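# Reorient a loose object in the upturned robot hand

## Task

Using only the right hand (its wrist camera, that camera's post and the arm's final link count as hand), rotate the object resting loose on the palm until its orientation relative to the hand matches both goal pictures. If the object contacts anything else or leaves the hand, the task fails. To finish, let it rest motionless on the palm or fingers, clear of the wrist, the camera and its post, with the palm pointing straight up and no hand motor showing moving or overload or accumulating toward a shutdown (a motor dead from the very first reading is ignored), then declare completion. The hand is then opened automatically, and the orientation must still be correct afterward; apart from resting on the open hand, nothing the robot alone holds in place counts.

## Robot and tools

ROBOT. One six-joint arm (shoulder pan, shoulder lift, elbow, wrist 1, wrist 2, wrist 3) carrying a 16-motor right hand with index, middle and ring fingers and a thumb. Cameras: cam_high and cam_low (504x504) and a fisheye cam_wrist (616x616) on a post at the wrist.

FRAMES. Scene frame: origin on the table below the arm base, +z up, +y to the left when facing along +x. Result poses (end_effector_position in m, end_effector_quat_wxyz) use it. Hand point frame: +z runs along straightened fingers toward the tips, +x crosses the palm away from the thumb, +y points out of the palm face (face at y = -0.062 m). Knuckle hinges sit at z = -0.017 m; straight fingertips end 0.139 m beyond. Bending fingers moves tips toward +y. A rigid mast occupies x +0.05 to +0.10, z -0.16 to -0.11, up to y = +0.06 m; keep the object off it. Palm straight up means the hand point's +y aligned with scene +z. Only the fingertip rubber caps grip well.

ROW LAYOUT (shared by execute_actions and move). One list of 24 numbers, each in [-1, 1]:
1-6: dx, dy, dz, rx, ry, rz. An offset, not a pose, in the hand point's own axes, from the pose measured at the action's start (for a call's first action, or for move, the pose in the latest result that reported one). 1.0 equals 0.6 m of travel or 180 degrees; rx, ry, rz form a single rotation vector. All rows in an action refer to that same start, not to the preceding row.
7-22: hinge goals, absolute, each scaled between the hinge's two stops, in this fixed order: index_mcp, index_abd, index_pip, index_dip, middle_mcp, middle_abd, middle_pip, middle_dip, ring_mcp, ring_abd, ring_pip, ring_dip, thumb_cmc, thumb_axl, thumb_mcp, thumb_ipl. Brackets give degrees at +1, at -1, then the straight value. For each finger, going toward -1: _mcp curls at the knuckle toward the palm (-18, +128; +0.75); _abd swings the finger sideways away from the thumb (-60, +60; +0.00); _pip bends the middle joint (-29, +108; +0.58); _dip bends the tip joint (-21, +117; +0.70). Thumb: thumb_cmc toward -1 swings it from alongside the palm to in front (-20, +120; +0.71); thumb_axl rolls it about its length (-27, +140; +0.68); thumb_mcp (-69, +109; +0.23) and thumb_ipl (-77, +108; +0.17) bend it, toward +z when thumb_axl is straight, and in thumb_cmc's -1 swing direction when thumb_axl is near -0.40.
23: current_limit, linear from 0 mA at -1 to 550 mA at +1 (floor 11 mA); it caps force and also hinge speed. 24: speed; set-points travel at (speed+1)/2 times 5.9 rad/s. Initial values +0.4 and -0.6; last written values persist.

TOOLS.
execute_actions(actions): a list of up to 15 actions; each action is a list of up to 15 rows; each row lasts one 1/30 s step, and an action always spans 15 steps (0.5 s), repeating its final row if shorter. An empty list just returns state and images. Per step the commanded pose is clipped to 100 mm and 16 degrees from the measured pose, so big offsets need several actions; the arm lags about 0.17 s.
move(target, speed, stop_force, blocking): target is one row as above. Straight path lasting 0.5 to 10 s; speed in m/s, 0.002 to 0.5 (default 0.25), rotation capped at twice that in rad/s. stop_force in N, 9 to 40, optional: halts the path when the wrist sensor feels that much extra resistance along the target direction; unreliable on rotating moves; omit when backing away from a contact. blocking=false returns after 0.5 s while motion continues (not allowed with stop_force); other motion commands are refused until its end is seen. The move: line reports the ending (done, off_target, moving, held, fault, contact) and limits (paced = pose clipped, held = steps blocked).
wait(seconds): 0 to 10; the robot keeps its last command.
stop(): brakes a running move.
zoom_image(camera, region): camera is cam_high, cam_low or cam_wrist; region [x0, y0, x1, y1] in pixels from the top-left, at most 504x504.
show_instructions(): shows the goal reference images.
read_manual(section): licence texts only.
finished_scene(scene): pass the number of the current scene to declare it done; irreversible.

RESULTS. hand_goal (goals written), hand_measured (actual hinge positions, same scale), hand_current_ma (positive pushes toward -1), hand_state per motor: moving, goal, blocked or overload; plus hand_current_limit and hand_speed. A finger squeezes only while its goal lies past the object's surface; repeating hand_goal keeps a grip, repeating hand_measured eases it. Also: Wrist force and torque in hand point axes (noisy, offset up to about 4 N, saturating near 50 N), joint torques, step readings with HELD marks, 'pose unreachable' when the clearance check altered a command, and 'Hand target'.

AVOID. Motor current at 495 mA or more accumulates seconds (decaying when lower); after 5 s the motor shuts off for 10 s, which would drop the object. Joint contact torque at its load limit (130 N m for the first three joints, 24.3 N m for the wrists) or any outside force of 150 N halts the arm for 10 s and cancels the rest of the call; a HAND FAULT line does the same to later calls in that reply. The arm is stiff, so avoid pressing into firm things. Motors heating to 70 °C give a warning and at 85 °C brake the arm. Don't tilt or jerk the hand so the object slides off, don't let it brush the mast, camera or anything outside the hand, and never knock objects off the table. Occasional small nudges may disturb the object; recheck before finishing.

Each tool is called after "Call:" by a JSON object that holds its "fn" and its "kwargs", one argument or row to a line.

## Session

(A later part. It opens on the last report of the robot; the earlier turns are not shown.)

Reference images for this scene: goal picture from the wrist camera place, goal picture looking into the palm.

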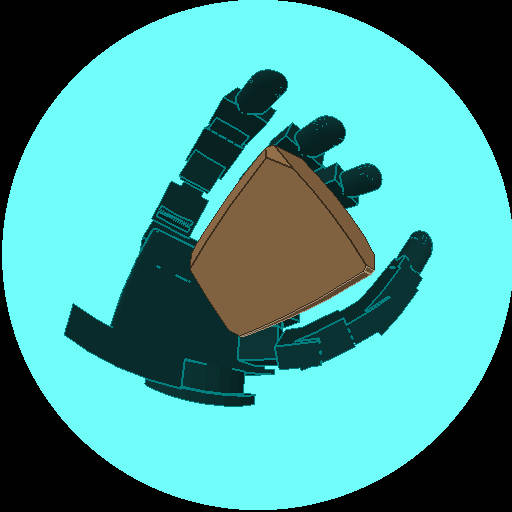

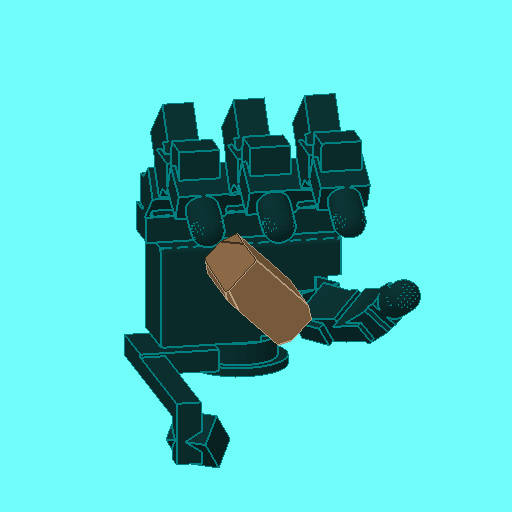

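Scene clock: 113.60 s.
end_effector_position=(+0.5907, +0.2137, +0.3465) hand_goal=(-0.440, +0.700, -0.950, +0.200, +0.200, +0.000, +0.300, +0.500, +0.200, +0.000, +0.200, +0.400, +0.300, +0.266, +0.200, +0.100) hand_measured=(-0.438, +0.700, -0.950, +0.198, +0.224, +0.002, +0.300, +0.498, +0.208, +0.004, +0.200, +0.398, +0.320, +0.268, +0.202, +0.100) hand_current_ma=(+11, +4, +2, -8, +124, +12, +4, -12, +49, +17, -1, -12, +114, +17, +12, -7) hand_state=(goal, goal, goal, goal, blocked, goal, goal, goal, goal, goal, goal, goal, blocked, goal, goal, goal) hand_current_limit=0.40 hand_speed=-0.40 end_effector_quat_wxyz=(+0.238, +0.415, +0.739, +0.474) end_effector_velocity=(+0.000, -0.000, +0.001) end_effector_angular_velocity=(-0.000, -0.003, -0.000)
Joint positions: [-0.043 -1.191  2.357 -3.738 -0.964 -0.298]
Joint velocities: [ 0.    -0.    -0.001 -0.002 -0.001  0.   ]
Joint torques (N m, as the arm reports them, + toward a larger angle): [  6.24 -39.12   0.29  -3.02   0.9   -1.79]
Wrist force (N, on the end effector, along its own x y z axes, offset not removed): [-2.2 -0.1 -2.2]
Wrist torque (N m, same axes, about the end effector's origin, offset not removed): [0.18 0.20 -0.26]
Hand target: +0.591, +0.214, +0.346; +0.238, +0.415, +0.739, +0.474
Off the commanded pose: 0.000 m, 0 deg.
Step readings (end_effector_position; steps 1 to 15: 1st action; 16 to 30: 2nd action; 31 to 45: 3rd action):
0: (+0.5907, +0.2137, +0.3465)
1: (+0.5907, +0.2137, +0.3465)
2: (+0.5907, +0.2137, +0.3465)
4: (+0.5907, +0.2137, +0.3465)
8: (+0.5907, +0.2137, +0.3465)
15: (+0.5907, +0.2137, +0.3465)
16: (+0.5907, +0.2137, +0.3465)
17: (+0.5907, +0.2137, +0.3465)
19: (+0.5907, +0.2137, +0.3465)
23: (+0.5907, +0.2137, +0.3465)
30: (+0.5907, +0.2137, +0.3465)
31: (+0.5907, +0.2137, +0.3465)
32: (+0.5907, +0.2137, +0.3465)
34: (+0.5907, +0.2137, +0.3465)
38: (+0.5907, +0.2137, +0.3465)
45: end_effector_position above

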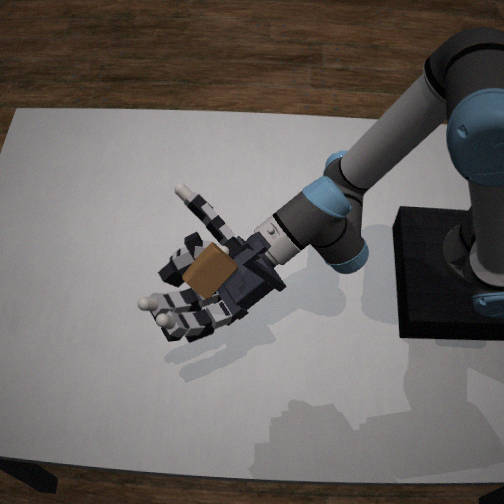

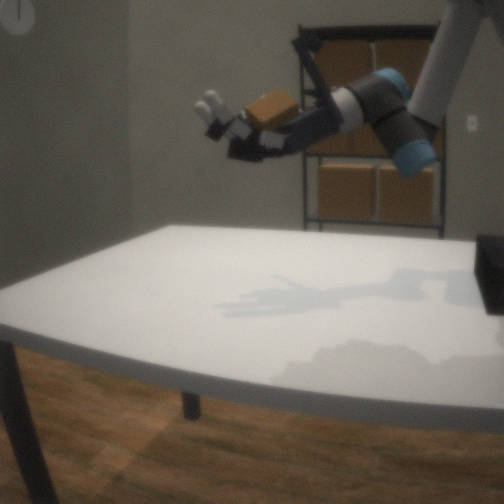

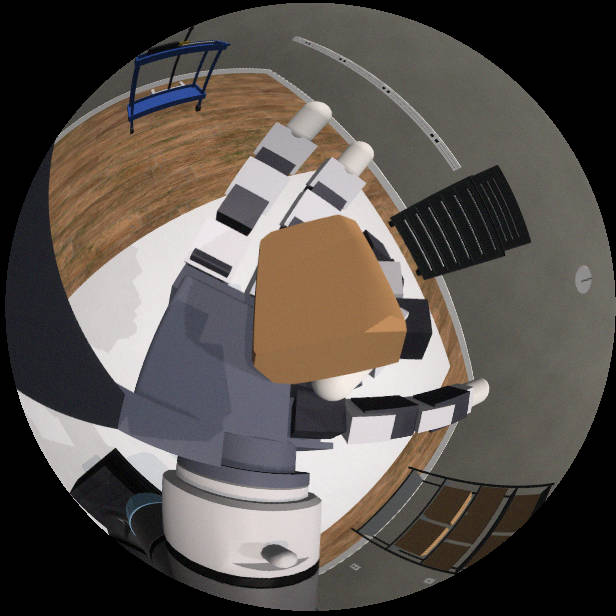

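Call:
{"fn": "execute_actions", "kwargs": {
  "actions": [
    [[0,0,0,0,0,0,-0.44,0.4,-0.7,0.3,0,0,0.4,0.5,-0.45,0,0.2,0.4,0.3,0.266,0.2,0.1,0.4,-0.7]],
    [[0,0,0,0,0,0,-0.44,0,-0.5,0.4,-0.2,0,0.5,0.5,-0.45,0,-0.2,0.4,0.3,0.266,0.2,0.1,0.4,-0.7]],
    [[0,0,0,0,0,0,-0.44,-0.3,-0.35,0.4,-0.2,0,0.5,0.5,-0.45,0,-0.4,0.4,0.3,0.266,0.2,0.1,0.4,-0.7]],
    [[0,0,0,0,0,0,-0.44,-0.3,-0.35,0.4,-0.2,0,0.5,0.5,-0.45,0,-0.4,0.4,0.3,0.266,0.2,0.1,0.4,-0.7]]
  ]
}}

Call:
{"fn": "zoom_image", "kwargs": {
  "camera": "cam_high",
  "region": [110, 190, 300, 370]
}}

Scene clock: 125.57 s.
end_effector_position=(+0.5907, +0.2137, +0.3465) hand_goal=(-0.440, -0.300, -0.350, +0.400, -0.200, +0.000, +0.500, +0.500, -0.450, +0.000, -0.400, +0.400, +0.300, +0.266, +0.200, +0.100) hand_measured=(-0.438, -0.298, -0.356, +0.396, -0.174, +0.002, +0.500, +0.498, -0.442, +0.004, -0.400, +0.398, +0.320, +0.268, +0.202, +0.100) hand_current_ma=(+11, +11, -31, -19, +135, +12, -1, -12, +50, +17, +4, -12, +114, +17, +12, -7) hand_state=(goal, goal, goal, goal, blocked, goal, goal, goal, goal, goal, goal, goal, blocked, goal, goal, goal) hand_current_limit=0.40 hand_speed=-0.70 end_effector_quat_wxyz=(+0.238, +0.415, +0.739, +0.474) end_effector_velocity=(+0.000, -0.000, +0.000) end_effector_angular_velocity=(-0.000, -0.001, -0.000)
Joint positions: [-0.043 -1.191  2.357 -3.738 -0.964 -0.298]
Joint velocities: [-0.     0.    -0.001 -0.    -0.    -0.   ]
Joint torques (N m, as the arm reports them, + toward a larger angle): [  6.46 -38.67   0.05  -2.57   0.97  -1.61]
Wrist force (N, on the end effector, along its own x y z axes, offset not removed): [-0.5 -0.3 -0.5]
Wrist torque (N m, same axes, about the end effector's origin, offset not removed): [-0.19 0.14 -0.09]
Hand target: +0.591, +0.214, +0.346; +0.238, +0.415, +0.739, +0.474
Off the commanded pose: 0.000 m, 0 deg.
Step readings (end_effector_position; steps 1 to 15: 1st action; 16 to 30: 2nd action; 31 to 45: 3rd action; 46 to 60: 4th action):
0: (+0.5907, +0.2137, +0.3465)
1: (+0.5907, +0.2137, +0.3465)
2: (+0.5907, +0.2137, +0.3465)
4: (+0.5907, +0.2137, +0.3465)
8: (+0.5907, +0.2137, +0.3465)
15: (+0.5907, +0.2137, +0.3465)
16: (+0.5907, +0.2137, +0.3465)
17: (+0.5907, +0.2137, +0.3465)
19: (+0.5907, +0.2137, +0.3465)
23: (+0.5907, +0.2137, +0.3465)
30: (+0.5907, +0.2137, +0.3465)
31: (+0.5907, +0.2137, +0.3465)
32: (+0.5907, +0.2137, +0.3465)
34: (+0.5907, +0.2137, +0.3465)
38: (+0.5907, +0.2137, +0.3465)
45: (+0.5907, +0.2137, +0.3465)
46: (+0.5907, +0.2137, +0.3465)
47: (+0.5907, +0.2137, +0.3465)
49: (+0.5907, +0.2137, +0.3465)
53: (+0.5907, +0.2137, +0.3465)
60: end_effector_position above

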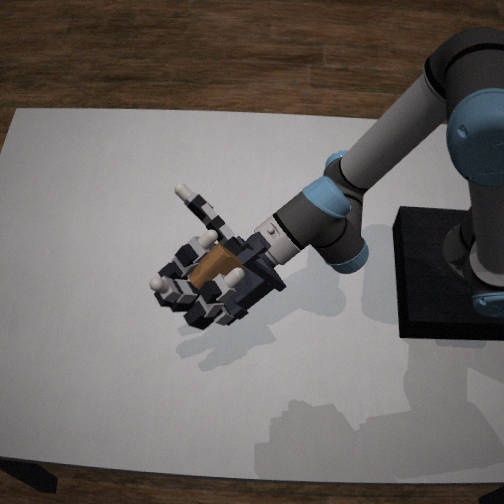

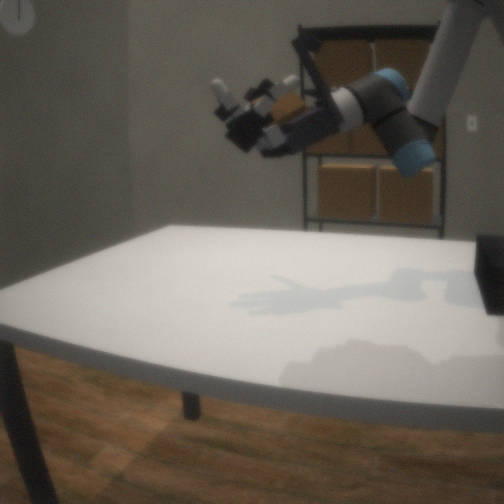

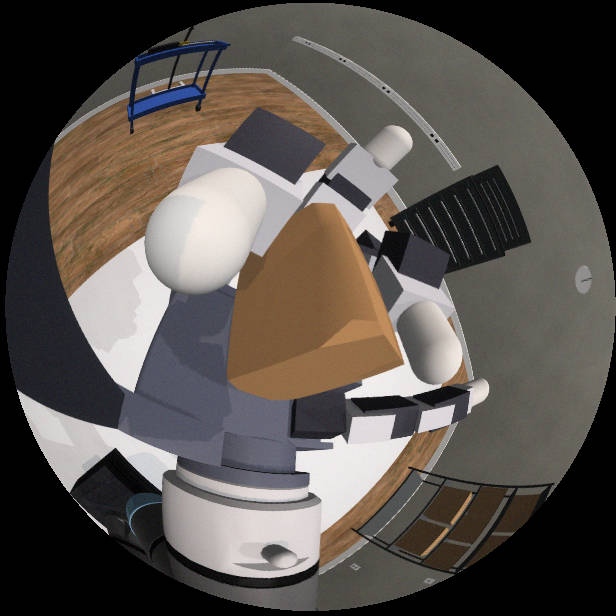

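Region (110, 190, 300, 370) of cam_high's 504x504 image, scaled by 2.653, with more detail than that image has; it fills the top 477 rows of this view, and the rest is white.

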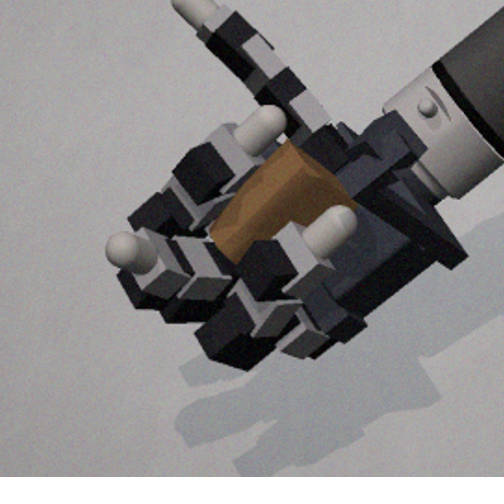

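Call:
{"fn": "move", "kwargs": {
  "target": [0,0,0,0.32,0,-0.012,-0.46,-0.3,-0.55,0.6,-0.5,0,0.55,-0.3,-0.48,0,-0.7,0.65,0.3,0.266,0.2,0.1,0.4,-0.8],
  "speed": 0.12
}}

Call:
{"fn": "zoom_image", "kwargs": {
  "camera": "cam_low",
  "region": [150, 0, 350, 180]
}}

Scene clock: 138.47 s.
end_effector_position=(+0.5906, +0.2136, +0.3466) hand_goal=(-0.460, -0.300, -0.550, +0.600, -0.500, +0.000, +0.550, -0.300, -0.480, +0.000, -0.700, +0.650, +0.300, +0.266, +0.200, +0.100) hand_measured=(-0.450, -0.298, -0.550, +0.598, -0.472, +0.002, +0.550, -0.298, -0.472, +0.004, -0.700, +0.648, +0.306, +0.268, +0.198, +0.100) hand_current_ma=(+54, +11, +4, -14, +147, +12, +3, +14, +46, +14, +2, -15, +28, +17, -17, -7) hand_state=(goal, goal, goal, goal, blocked, goal, goal, goal, goal, goal, goal, goal, goal, goal, goal, goal) hand_current_limit=0.40 hand_speed=-0.80 end_effector_quat_wxyz=(+0.018, +0.464, +0.884, +0.055) end_effector_velocity=(+0.001, +0.000, +0.000) end_effector_angular_velocity=(-0.008, +0.013, +0.001)
Joint positions: [ 0.114 -1.501  1.814 -1.966 -1.494 -0.535]
Joint velocities: [ 0.003  0.007 -0.016  0.023 -0.007  0.002]
Joint torques (N m, as the arm reports them, + toward a larger angle): [ 10.42 -17.41 -35.79  -1.27  -1.93   2.08]
Wrist force (N, on the end effector, along its own x y z axes, offset not removed): [-0.2 1.3 -1.1]
Wrist torque (N m, same axes, about the end effector's origin, offset not removed): [0.41 -0.01 -0.11]
Hand target: +0.591, +0.214, +0.347; +0.018, +0.464, +0.884, +0.055
Off the commanded pose: 0.000 m, 0 deg.
move: done

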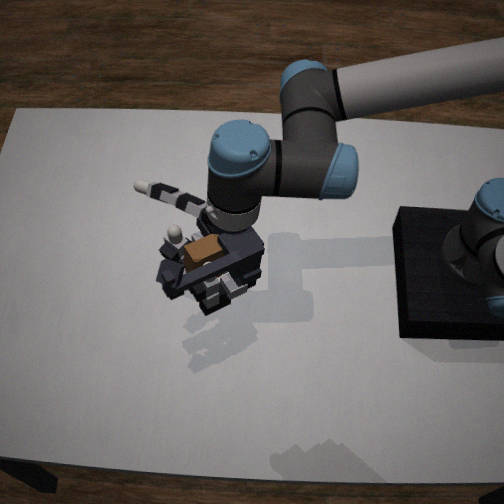

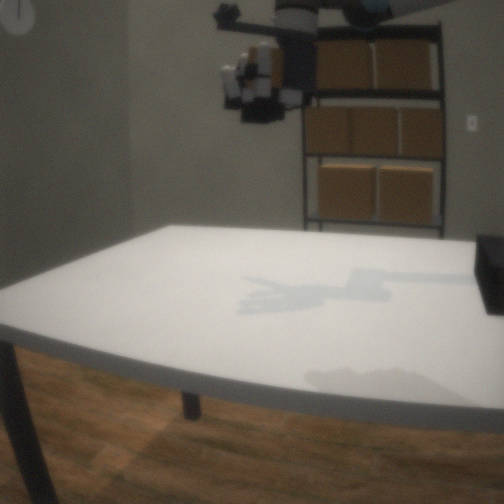

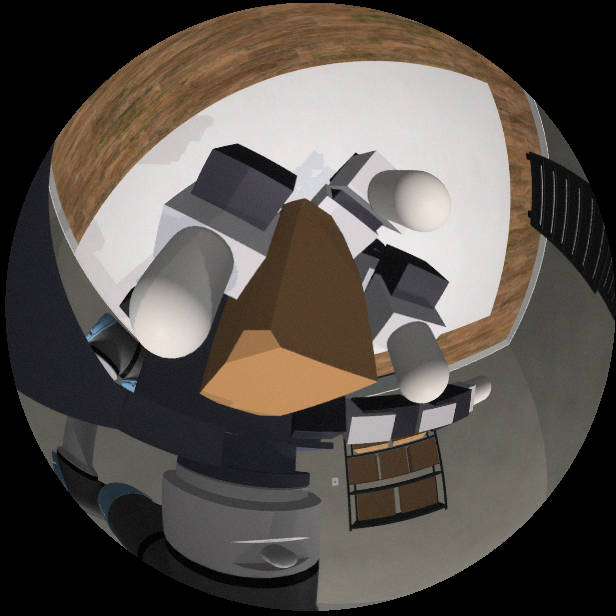

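Region (150, 0, 350, 180) of cam_low's 504x504 image, scaled by 2.520, with more detail than that image has; it fills the top 454 rows of this view, and the rest is white.

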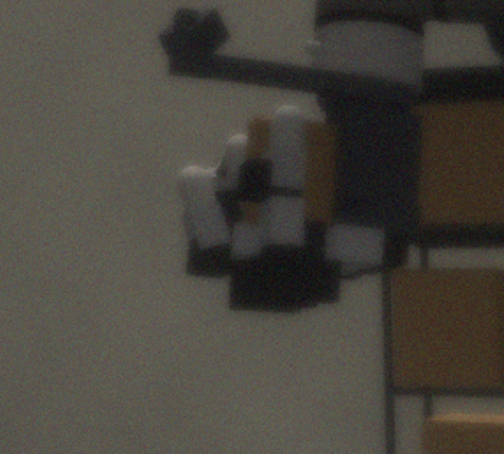

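Call:
{"fn": "execute_actions", "kwargs": {
  "actions": [
    [[0,0,0,0,0,0,-0.39,-0.3,-0.65,0.65,-0.39,0,0.55,-0.3,-0.39,0.5,-0.7,0.65,0.3,0.266,0.2,0.1,0.4,-0.7]],
    [[0,0,0,-0.039,0,0,-0.3,-0.3,-0.65,0.65,-0.3,0,0.55,-0.3,-0.3,0.5,-0.7,0.65,0.3,0.266,0.2,0.1,0.4,-0.88]],
    [[0,0,0,-0.039,0,0,-0.2,-0.3,-0.65,0.65,-0.2,0,0.55,-0.3,-0.2,0.5,-0.7,0.65,0.3,0.266,0.2,0.1,0.4,-0.88]],
    [[0,0,0,-0.039,0,0,-0.11,-0.3,-0.65,0.65,-0.11,0,0.55,-0.3,-0.11,0.5,-0.7,0.65,0.3,0.266,0.2,0.1,0.4,-0.88]],
    [[0,0,0,-0.039,0,0,-0.02,-0.3,-0.65,0.65,-0.02,0,0.55,-0.3,-0.02,0.5,-0.7,0.65,0.3,0.266,0.2,0.1,0.4,-0.88]],
    [[0,0,0,-0.039,0,0,0.08,-0.3,-0.65,0.65,0.08,0,0.55,-0.3,0.08,0.5,-0.7,0.65,0.3,0.266,0.2,0.1,0.4,-0.88]]
  ]
}}

Call:
{"fn": "zoom_image", "kwargs": {
  "camera": "cam_low",
  "region": [150, 0, 350, 180]
}}

Scene clock: 152.07 s.
end_effector_position=(+0.5894, +0.2135, +0.3466) hand_goal=(+0.080, -0.300, -0.650, +0.650, +0.080, +0.000, +0.550, -0.300, +0.080, +0.500, -0.700, +0.650, +0.300, +0.266, +0.200, +0.100) hand_measured=(+0.088, -0.298, -0.646, +0.648, +0.096, +0.002, +0.552, -0.298, +0.086, +0.496, -0.700, +0.648, +0.304, +0.268, +0.196, +0.100) hand_current_ma=(+42, +11, +18, -14, +85, +12, +9, +14, +37, -14, +2, -14, +27, +16, -20, -7) hand_state=(moving, goal, goal, goal, moving, goal, goal, goal, moving, goal, goal, goal, goal, goal, goal, goal) hand_current_limit=0.40 hand_speed=-0.88 end_effector_quat_wxyz=(+0.149, +0.439, +0.830, +0.309) end_effector_velocity=(+0.002, -0.000, -0.000) end_effector_angular_velocity=(+0.022, -0.043, -0.007)
Joint positions: [-0.013 -1.516  2.251 -2.872 -1.145 -0.533]
Joint velocities: [-0.004  0.025  0.022 -0.096  0.019  0.017]
Joint torques (N m, as the arm reports them, + toward a larger angle): [ -9.13 -14.91  -5.62  -5.51   3.56   1.59]
Wrist force (N, on the end effector, along its own x y z axes, offset not removed): [-1.3 -0.6 -0.3]
Wrist torque (N m, same axes, about the end effector's origin, offset not removed): [-0.05 0.18 -0.26]
Hand target: +0.590, +0.214, +0.347; +0.151, +0.439, +0.829, +0.311
Off the commanded pose: 0.000 m, 0 deg.
Step readings (end_effector_position; steps 1 to 15: 1st action; 16 to 30: 2nd action; 31 to 45: 3rd action; 46 to 60: 4th action; 61 to 75: 5th action; 76 to 90: 6th action):
0: (+0.5906, +0.2136, +0.3466)
1: (+0.5906, +0.2136, +0.3466)
2: (+0.5906, +0.2136, +0.3466)
4: (+0.5907, +0.2137, +0.3466)
8: (+0.5906, +0.2137, +0.3466)
15: (+0.5906, +0.2137, +0.3466)
16: (+0.5906, +0.2136, +0.3466)
17: (+0.5903, +0.2132, +0.3471)
19: (+0.5887, +0.2131, +0.3464)
23: (+0.5895, +0.2134, +0.3468)
30: (+0.5904, +0.2136, +0.3467)
31: (+0.5904, +0.2136, +0.3467)
32: (+0.5901, +0.2132, +0.3469)
34: (+0.5886, +0.2131, +0.3457)
38: (+0.5893, +0.2134, +0.3467)
45: (+0.5902, +0.2136, +0.3467)
46: (+0.5902, +0.2136, +0.3467)
47: (+0.5900, +0.2131, +0.3465)
49: (+0.5883, +0.2131, +0.3446)
53: (+0.5890, +0.2134, +0.3464)
60: (+0.5899, +0.2136, +0.3468)
61: (+0.5900, +0.2136, +0.3468)
62: (+0.5898, +0.2131, +0.3459)
64: (+0.5881, +0.2130, +0.3432)
68: (+0.5887, +0.2134, +0.3459)
75: (+0.5897, +0.2136, +0.3467)
76: (+0.5897, +0.2136, +0.3467)
77: (+0.5896, +0.2131, +0.3451)
79: (+0.5879, +0.2130, +0.3416)
83: (+0.5884, +0.2134, +0.3453)
90: end_effector_position above

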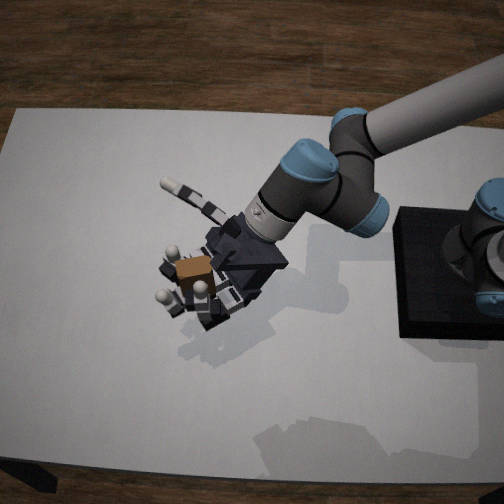

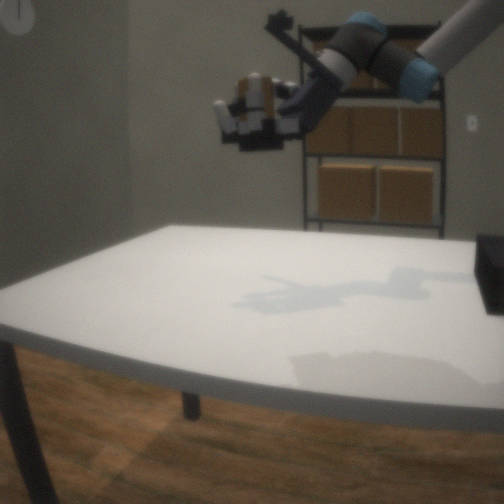

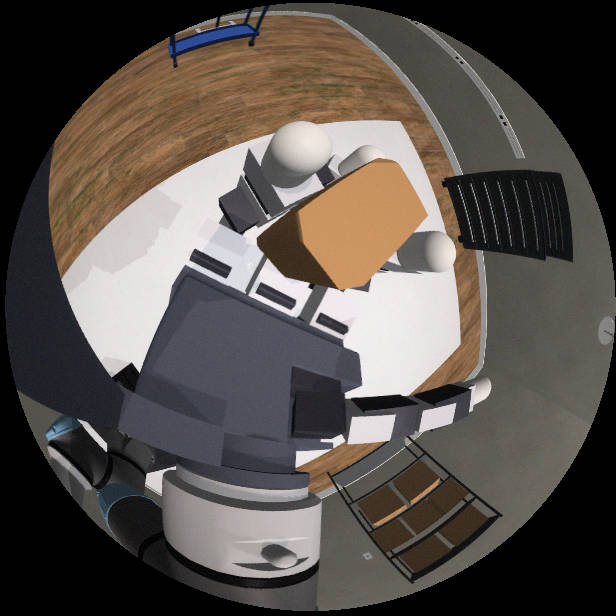

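Region (150, 0, 350, 180) of cam_low's 504x504 image, scaled by 2.520, with more detail than that image has; it fills the top 454 rows of this view, and the rest is white.

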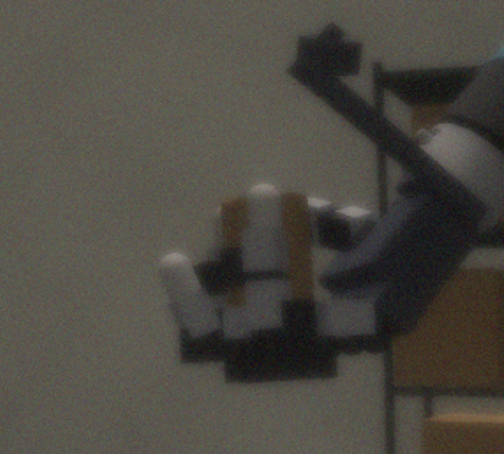

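Call:
{"fn": "move", "kwargs": {
  "target": [0,0,0,-0.277,0,-0.008,0.72,-0.3,-0.65,0.65,0.72,0,0.55,-0.3,0.72,0.2,-0.7,0.65,0.3,0.266,0.2,0.1,0.4,-0.938],
  "speed": 0.1
}}

Call:
{"fn": "zoom_image", "kwargs": {
  "camera": "cam_low",
  "region": [150, 40, 350, 200]
}}

Call:
{"fn": "zoom_image", "kwargs": {
  "camera": "cam_high",
  "region": [110, 190, 300, 370]
}}

Scene clock: 164.67 s.
end_effector_position=(+0.5894, +0.2136, +0.3466) hand_goal=(+0.720, -0.300, -0.650, +0.650, +0.720, +0.000, +0.550, -0.300, +0.720, +0.200, -0.700, +0.650, +0.300, +0.266, +0.200, +0.100) hand_measured=(+0.728, -0.298, -0.646, +0.648, +0.736, +0.002, +0.552, -0.298, +0.726, +0.204, -0.700, +0.648, +0.308, +0.268, +0.200, +0.100) hand_current_ma=(+39, +11, +18, -14, +81, +12, +9, +14, +36, +15, +2, -14, +43, +16, +4, -7) hand_state=(goal, goal, goal, goal, goal, goal, goal, goal, goal, goal, goal, goal, goal, goal, goal, goal) hand_current_limit=0.40 hand_speed=-0.94 end_effector_quat_wxyz=(+0.323, +0.326, +0.628, +0.628) end_effector_velocity=(+0.000, -0.000, +0.002) end_effector_angular_velocity=(+0.008, -0.015, -0.001)
Joint positions: [-0.04  -0.766  2.151 -4.516 -0.865  0.   ]
Joint velocities: [ 0.002  0.008 -0.012 -0.018 -0.003  0.012]
Joint torques (N m, as the arm reports them, + toward a larger angle): [  9.59 -28.11 -17.95  -3.16  -1.37   1.59]
Wrist force (N, on the end effector, along its own x y z axes, offset not removed): [-1.4 -1.1 -1.2]
Wrist torque (N m, same axes, about the end effector's origin, offset not removed): [-0.04 0.22 -0.25]
Hand target: +0.589, +0.214, +0.347; +0.324, +0.325, +0.628, +0.629
Off the commanded pose: 0.000 m, 0 deg.
move: done

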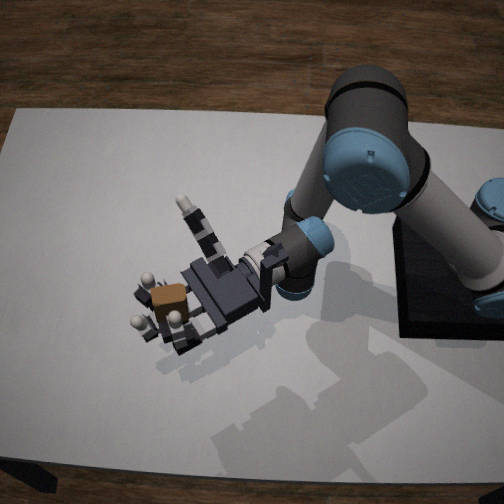

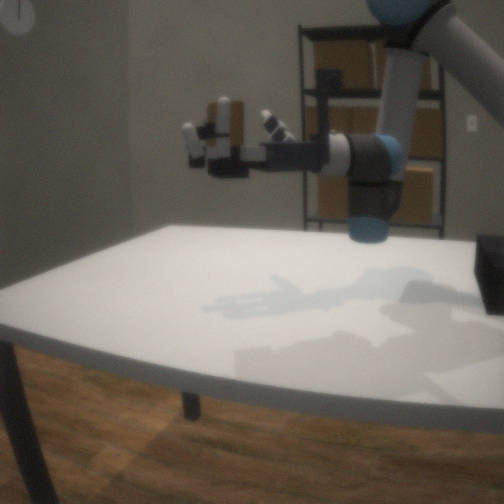

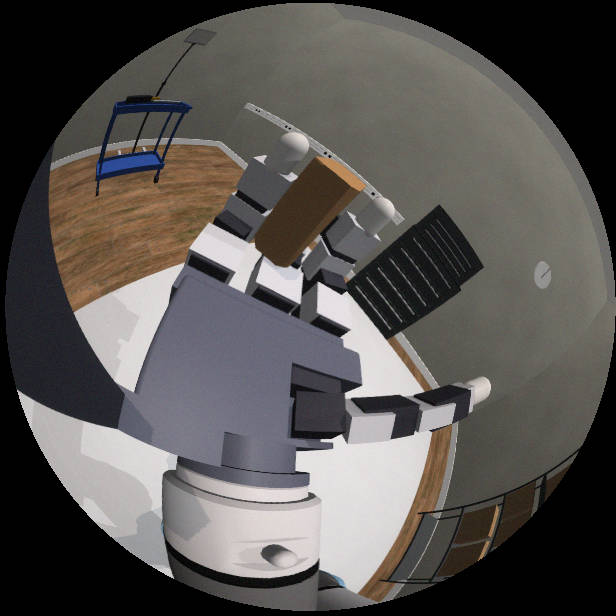

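Region (150, 40, 350, 200) of cam_low's 504x504 image, scaled by 2.520, with more detail than that image has; it fills the top 403 rows of this view, and the rest is white.

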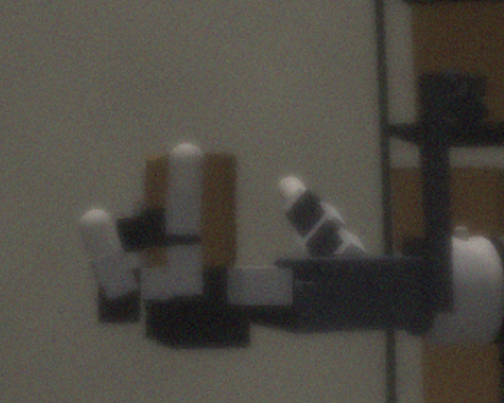

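Region (110, 190, 300, 370) of cam_high's 504x504 image, scaled by 2.653, with more detail than that image has; it fills the top 477 rows of this view, and the rest is white.

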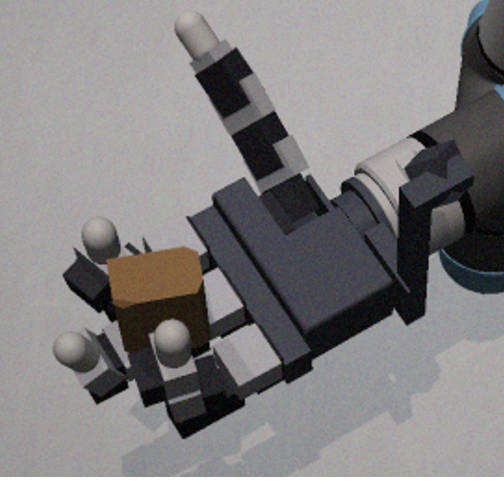

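Call:
{"fn": "execute_actions", "kwargs": {
  "actions": [
    [[0,0,0,0,0,0,0.72,0,0.1,0.3,0.74,0,0.58,0.7,0.75,0,-0.95,0.65,0.3,0.266,0.2,0.1,0.4,-0.3]],
    [[0,0,0,0,0,0,0.72,-0.35,0.1,0.3,0.74,0,0.58,0.7,0.75,0,-0.95,0.65,0.3,0.266,0.2,0.1,0.4,-0.75]],
    [[0,0,0,0,0,0,0.72,-0.65,0.1,0.3,0.74,0,0.58,0.7,0.75,0,-0.95,0.65,0.3,0.266,0.2,0.1,0.4,-0.75]],
    [[0,0,0,0,0,0,0.72,-0.65,0.1,0.3,0.74,0,0.58,0.7,0.75,0,-0.95,0.65,0.3,0.266,0.2,0.1,0.4,-0.75]]
  ]
}}

Call:
{"fn": "zoom_image", "kwargs": {
  "camera": "cam_high",
  "region": [90, 220, 260, 380]
}}

Scene clock: 179.53 s.
end_effector_position=(+0.5894, +0.2136, +0.3466) hand_goal=(+0.720, -0.650, +0.100, +0.300, +0.740, +0.000, +0.580, +0.700, +0.750, +0.000, -0.950, +0.650, +0.300, +0.266, +0.200, +0.100) hand_measured=(+0.738, -0.282, +0.104, +0.304, +0.756, -0.022, +0.580, +0.694, +0.756, +0.004, -0.948, +0.648, +0.308, +0.268, +0.200, +0.100) hand_current_ma=(+94, +385, +20, +15, +86, -107, -1, -34, +35, +15, +12, -14, +43, +16, +4, -7) hand_state=(goal, blocked, goal, goal, goal, blocked, goal, goal, goal, goal, goal, goal, goal, goal, goal, goal) hand_current_limit=0.40 hand_speed=-0.75 end_effector_quat_wxyz=(+0.323, +0.326, +0.628, +0.628) end_effector_velocity=(+0.000, +0.000, -0.001) end_effector_angular_velocity=(+0.000, +0.001, +0.001)
Joint positions: [-0.04  -0.766  2.151 -4.516 -0.865  0.   ]
Joint velocities: [ 0.     0.001 -0.001  0.001  0.     0.   ]
Joint torques (N m, as the arm reports them, + toward a larger angle): [ -6.93 -50.46   4.49  -1.49   2.29  -2.22]
Wrist force (N, on the end effector, along its own x y z axes, offset not removed): [0.8 -0.7 0.6]
Wrist torque (N m, same axes, about the end effector's origin, offset not removed): [-0.10 -0.17 -0.01]
Hand target: +0.589, +0.214, +0.347; +0.323, +0.326, +0.628, +0.628
Off the commanded pose: 0.000 m, 0 deg.
Step readings (end_effector_position; steps 1 to 15: 1st action; 16 to 30: 2nd action; 31 to 45: 3rd action; 46 to 60: 4th action):
0: (+0.5895, +0.2136, +0.3466)
1: (+0.5895, +0.2136, +0.3466)
2: (+0.5895, +0.2136, +0.3466)
4: (+0.5895, +0.2136, +0.3466)
8: (+0.5895, +0.2136, +0.3466)
15: (+0.5894, +0.2136, +0.3466)
16: (+0.5894, +0.2136, +0.3466)
17: (+0.5894, +0.2136, +0.3466)
19: (+0.5894, +0.2136, +0.3466)
23: (+0.5894, +0.2136, +0.3466)
30: (+0.5894, +0.2136, +0.3466)
31: (+0.5894, +0.2136, +0.3466)
32: (+0.5894, +0.2136, +0.3466)
34: (+0.5894, +0.2136, +0.3466)
38: (+0.5894, +0.2136, +0.3466)
45: (+0.5894, +0.2136, +0.3466)
46: (+0.5894, +0.2136, +0.3466)
47: (+0.5894, +0.2136, +0.3466)
49: (+0.5894, +0.2136, +0.3466)
53: (+0.5894, +0.2136, +0.3466)
60: end_effector_position above

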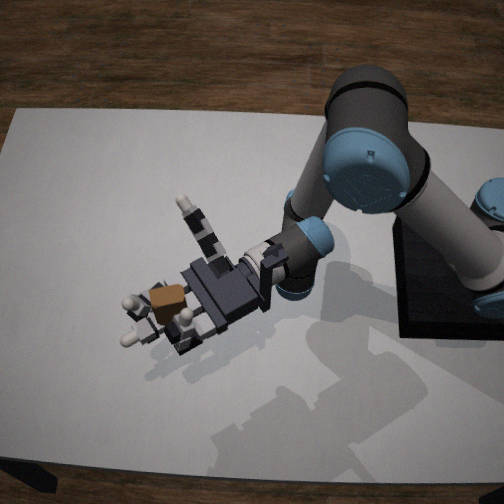

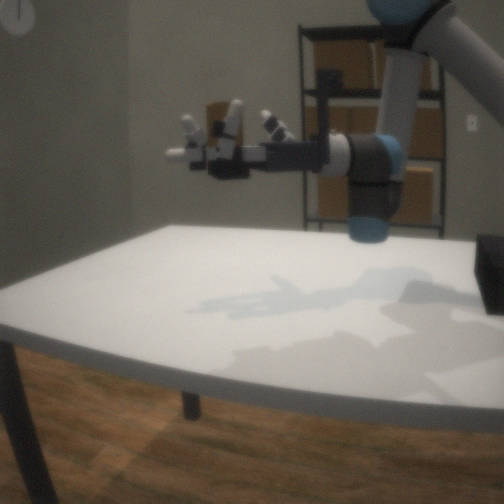

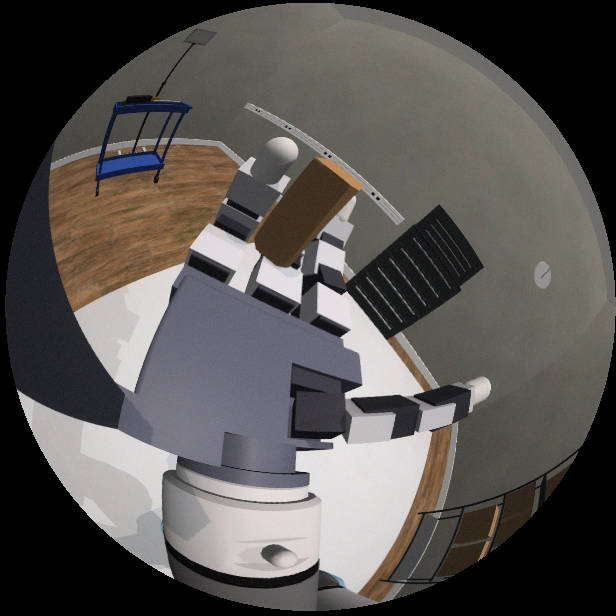

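Region (90, 220, 260, 380) of cam_high's 504x504 image, scaled by 2.965, with more detail than that image has; it fills the top 474 rows of this view, and the rest is white.

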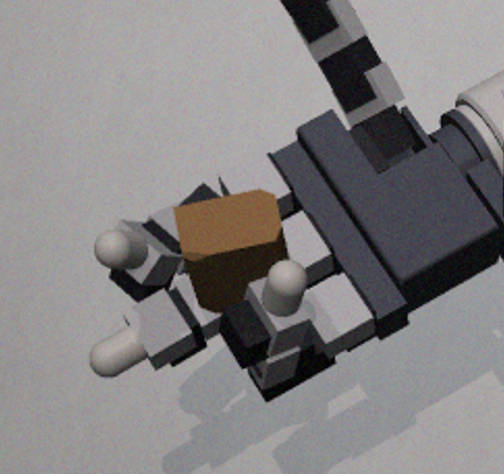

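Call:
{"fn": "execute_actions", "kwargs": {
  "actions": [
    [[0,0,0,0,0,0,0.72,0,0.1,0.3,0.74,0,0.58,0.7,0.75,-0.3,-0.95,0.65,0.3,0.266,0.2,0.1,0.4,-0.5]],
    [[0,0,0,0,0,0,0.18,0,0.95,0.7,0.74,0,0.58,0.7,0.75,-0.3,-0.95,0.65,0.3,0.266,0.2,0.1,0.4,-0.2]],
    [[0,0,0,0,0,0,0.18,-0.35,0.95,0.7,0.74,0,0.58,0.7,0.75,-0.3,-0.95,0.65,0.3,0.266,0.2,0.1,0.4,-0.75]],
    [[0,0,0,0,0,0,0.18,-0.6,0.95,0.7,0.74,0,0.58,0.7,0.75,-0.3,-0.95,0.65,0.3,0.266,0.2,0.1,0.4,-0.8]],
    [[0,0,0,0,0,0,0.18,-0.6,0.95,0.7,0.74,0,0.58,0.7,0.75,-0.3,-0.95,0.65,0.3,0.266,0.2,0.1,0.4,-0.8]]
  ]
}}

Call:
{"fn": "zoom_image", "kwargs": {
  "camera": "cam_high",
  "region": [90, 220, 260, 380]
}}

Scene clock: 191.97 s.
end_effector_position=(+0.5894, +0.2136, +0.3466) hand_goal=(+0.180, -0.600, +0.950, +0.700, +0.740, +0.000, +0.580, +0.700, +0.750, -0.300, -0.950, +0.650, +0.300, +0.266, +0.200, +0.100) hand_measured=(+0.204, -0.594, +0.950, +0.698, +0.756, -0.002, +0.580, +0.698, +0.756, -0.296, -0.948, +0.648, +0.308, +0.268, +0.200, +0.100) hand_current_ma=(+127, +25, +4, -10, +91, -14, +1, -12, +35, +14, +10, -14, +43, +16, +4, -7) hand_state=(blocked, goal, goal, goal, goal, goal, goal, goal, goal, goal, goal, goal, goal, goal, goal, goal) hand_current_limit=0.40 hand_speed=-0.80 end_effector_quat_wxyz=(+0.323, +0.326, +0.628, +0.628) end_effector_velocity=(-0.001, +0.000, +0.000) end_effector_angular_velocity=(+0.000, +0.001, +0.000)
Joint positions: [-0.04  -0.766  2.151 -4.516 -0.865  0.001]
Joint velocities: [ 0.    -0.002  0.002  0.001 -0.     0.   ]
Joint torques (N m, as the arm reports them, + toward a larger angle): [ -6.84 -50.76   4.4   -1.51   2.29  -2.35]
Wrist force (N, on the end effector, along its own x y z axes, offset not removed): [-2.0 0.8 0.9]
Wrist torque (N m, same axes, about the end effector's origin, offset not removed): [0.11 0.24 -0.29]
Hand target: +0.589, +0.214, +0.347; +0.323, +0.326, +0.628, +0.628
Off the commanded pose: 0.000 m, 0 deg.
Step readings (end_effector_position; steps 1 to 15: 1st action; 16 to 30: 2nd action; 31 to 45: 3rd action; 46 to 60: 4th action; 61 to 75: 5th action):
0: (+0.5894, +0.2136, +0.3466)
1: (+0.5894, +0.2136, +0.3466)
2: (+0.5894, +0.2136, +0.3466)
4: (+0.5894, +0.2136, +0.3466)
8: (+0.5894, +0.2136, +0.3466)
15: (+0.5894, +0.2136, +0.3466)
16: (+0.5894, +0.2136, +0.3466)
17: (+0.5894, +0.2136, +0.3466)
19: (+0.5894, +0.2136, +0.3466)
23: (+0.5894, +0.2136, +0.3466)
30: (+0.5894, +0.2136, +0.3466)
31: (+0.5894, +0.2136, +0.3466)
32: (+0.5894, +0.2136, +0.3466)
34: (+0.5894, +0.2136, +0.3466)
38: (+0.5894, +0.2136, +0.3466)
45: (+0.5894, +0.2136, +0.3466)
46: (+0.5894, +0.2136, +0.3466)
47: (+0.5894, +0.2136, +0.3466)
49: (+0.5894, +0.2136, +0.3466)
53: (+0.5894, +0.2136, +0.3466)
60: (+0.5894, +0.2136, +0.3466)
61: (+0.5894, +0.2136, +0.3466)
62: (+0.5894, +0.2136, +0.3466)
64: (+0.5894, +0.2136, +0.3466)
68: (+0.5894, +0.2136, +0.3466)
75: end_effector_position above

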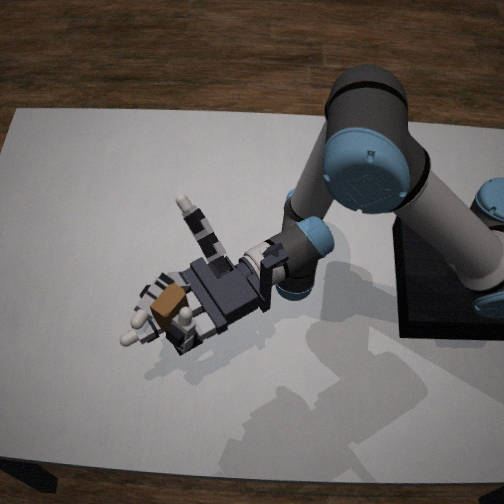

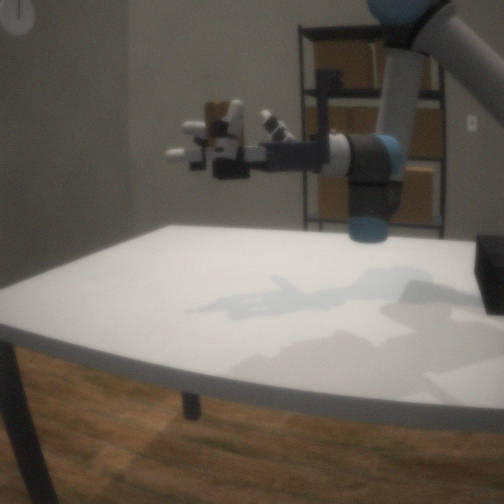

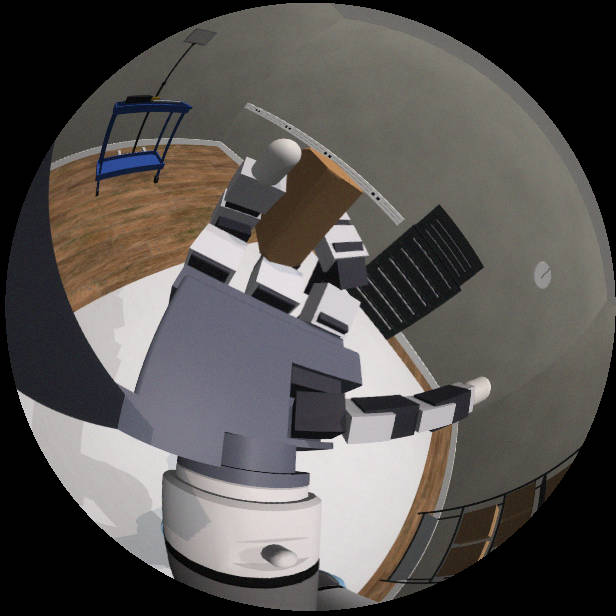

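Region (90, 220, 260, 380) of cam_high's 504x504 image, scaled by 2.965, with more detail than that image has; it fills the top 474 rows of this view, and the rest is white.

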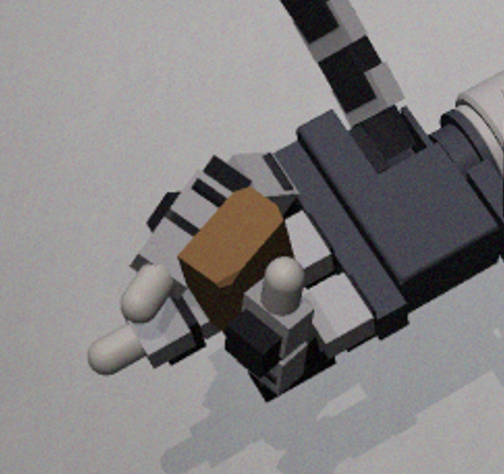

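About +20° now. Flatten the ring as support and continue.

Call:
{"fn": "execute_actions", "kwargs": {
  "actions": [
    [[0,0,0,0,0,0,0.18,-0.6,0.95,0.7,0.74,0,0.58,0.7,0.77,-0.3,0.6,0.7,0.3,0.266,0.2,0.1,0.4,-0.2]],
    [[0,0,0,0,0,0,0.18,-0.6,0.95,0.7,0.74,0,0.58,0.7,0.77,-0.3,0.6,0.7,0.3,0.266,0.2,0.1,0.4,-0.2]],
    [[0,0,0,0,0,0,0.18,-0.6,0.95,0.7,0.74,0,0.58,0.7,0.77,0,0.6,0.7,0.3,0.266,0.2,0.1,0.4,-0.6]],
    [[0,0,0,0,0,0,0.18,-0.8,0.95,0.7,0.74,0,0.58,0.7,0.77,0,0.6,0.7,0.3,0.266,0.2,0.1,0.4,-0.85]],
    [[0,0,0,0,0,0,0.18,-0.8,0.95,0.7,0.74,0,0.58,0.7,0.77,0,0.6,0.7,0.3,0.266,0.2,0.1,0.4,-0.85]]
  ]
}}

Call:
{"fn": "zoom_image", "kwargs": {
  "camera": "cam_high",
  "region": [90, 220, 260, 380]
}}

Scene clock: 206.33 s.
end_effector_position=(+0.5894, +0.2136, +0.3466) hand_goal=(+0.180, -0.800, +0.950, +0.700, +0.740, +0.000, +0.580, +0.700, +0.770, +0.000, +0.600, +0.700, +0.300, +0.266, +0.200, +0.100) hand_measured=(+0.174, -0.764, +0.950, +0.700, +0.772, -0.002, +0.582, +0.698, +0.782, -0.004, +0.600, +0.698, +0.308, +0.268, +0.200, +0.100) hand_current_ma=(-31, +158, -3, -5, +167, -12, +7, -12, +69, -15, +3, -11, +43, +16, +4, -7) hand_state=(goal, blocked, goal, goal, blocked, goal, goal, goal, goal, goal, goal, goal, goal, goal, goal, goal) hand_current_limit=0.40 hand_speed=-0.85 end_effector_quat_wxyz=(+0.323, +0.326, +0.628, +0.628) end_effector_velocity=(-0.000, +0.000, -0.000) end_effector_angular_velocity=(+0.000, +0.002, +0.000)
Joint positions: [-0.04  -0.766  2.151 -4.516 -0.865  0.001]
Joint velocities: [ 0.    -0.001  0.001  0.001  0.     0.   ]
Joint torques (N m, as the arm reports them, + toward a larger angle): [ -6.51 -52.11   5.38  -1.57   2.24  -2.27]
Wrist force (N, on the end effector, along its own x y z axes, offset not removed): [-1.8 0.0 -1.9]
Wrist torque (N m, same axes, about the end effector's origin, offset not removed): [0.10 0.31 -0.34]
Hand target: +0.589, +0.214, +0.347; +0.323, +0.326, +0.628, +0.628
Off the commanded pose: 0.000 m, 0 deg.
Step readings (end_effector_position; steps 1 to 15: 1st action; 16 to 30: 2nd action; 31 to 45: 3rd action; 46 to 60: 4th action; 61 to 75: 5th action):
0: (+0.5894, +0.2136, +0.3466)
1: (+0.5894, +0.2136, +0.3466)
2: (+0.5894, +0.2136, +0.3466)
4: (+0.5894, +0.2136, +0.3466)
8: (+0.5894, +0.2136, +0.3466)
15: (+0.5894, +0.2136, +0.3466)
16: (+0.5894, +0.2136, +0.3466)
17: (+0.5894, +0.2136, +0.3466)
19: (+0.5894, +0.2136, +0.3466)
23: (+0.5894, +0.2136, +0.3466)
30: (+0.5894, +0.2136, +0.3466)
31: (+0.5894, +0.2136, +0.3466)
32: (+0.5894, +0.2136, +0.3466)
34: (+0.5894, +0.2136, +0.3466)
38: (+0.5894, +0.2136, +0.3466)
45: (+0.5894, +0.2136, +0.3466)
46: (+0.5894, +0.2136, +0.3466)
47: (+0.5894, +0.2136, +0.3466)
49: (+0.5894, +0.2136, +0.3466)
53: (+0.5894, +0.2136, +0.3466)
60: (+0.5894, +0.2136, +0.3466)
61: (+0.5894, +0.2136, +0.3466)
62: (+0.5894, +0.2136, +0.3466)
64: (+0.5894, +0.2136, +0.3466)
68: (+0.5894, +0.2136, +0.3466)
75: end_effector_position above

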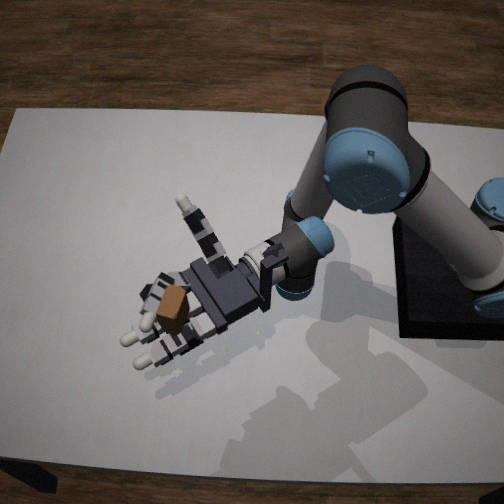

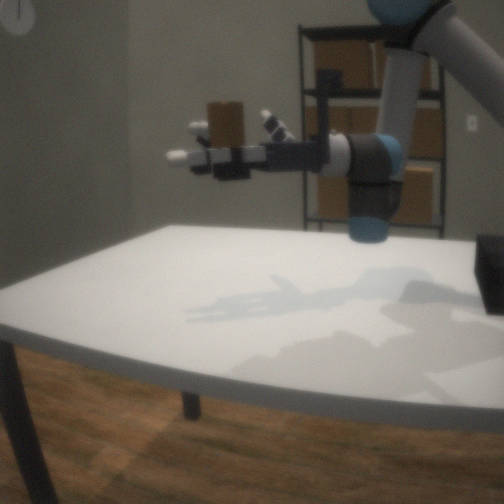

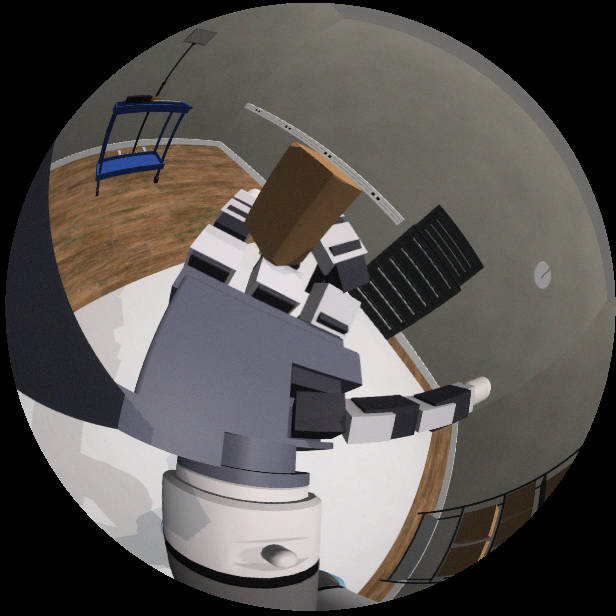

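Region (90, 220, 260, 380) of cam_high's 504x504 image, scaled by 2.965, with more detail than that image has; it fills the top 474 rows of this view, and the rest is white.

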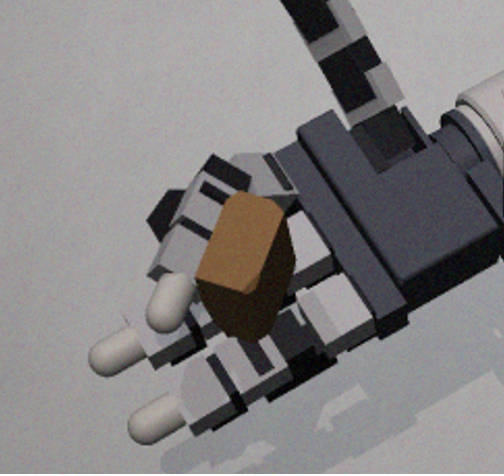

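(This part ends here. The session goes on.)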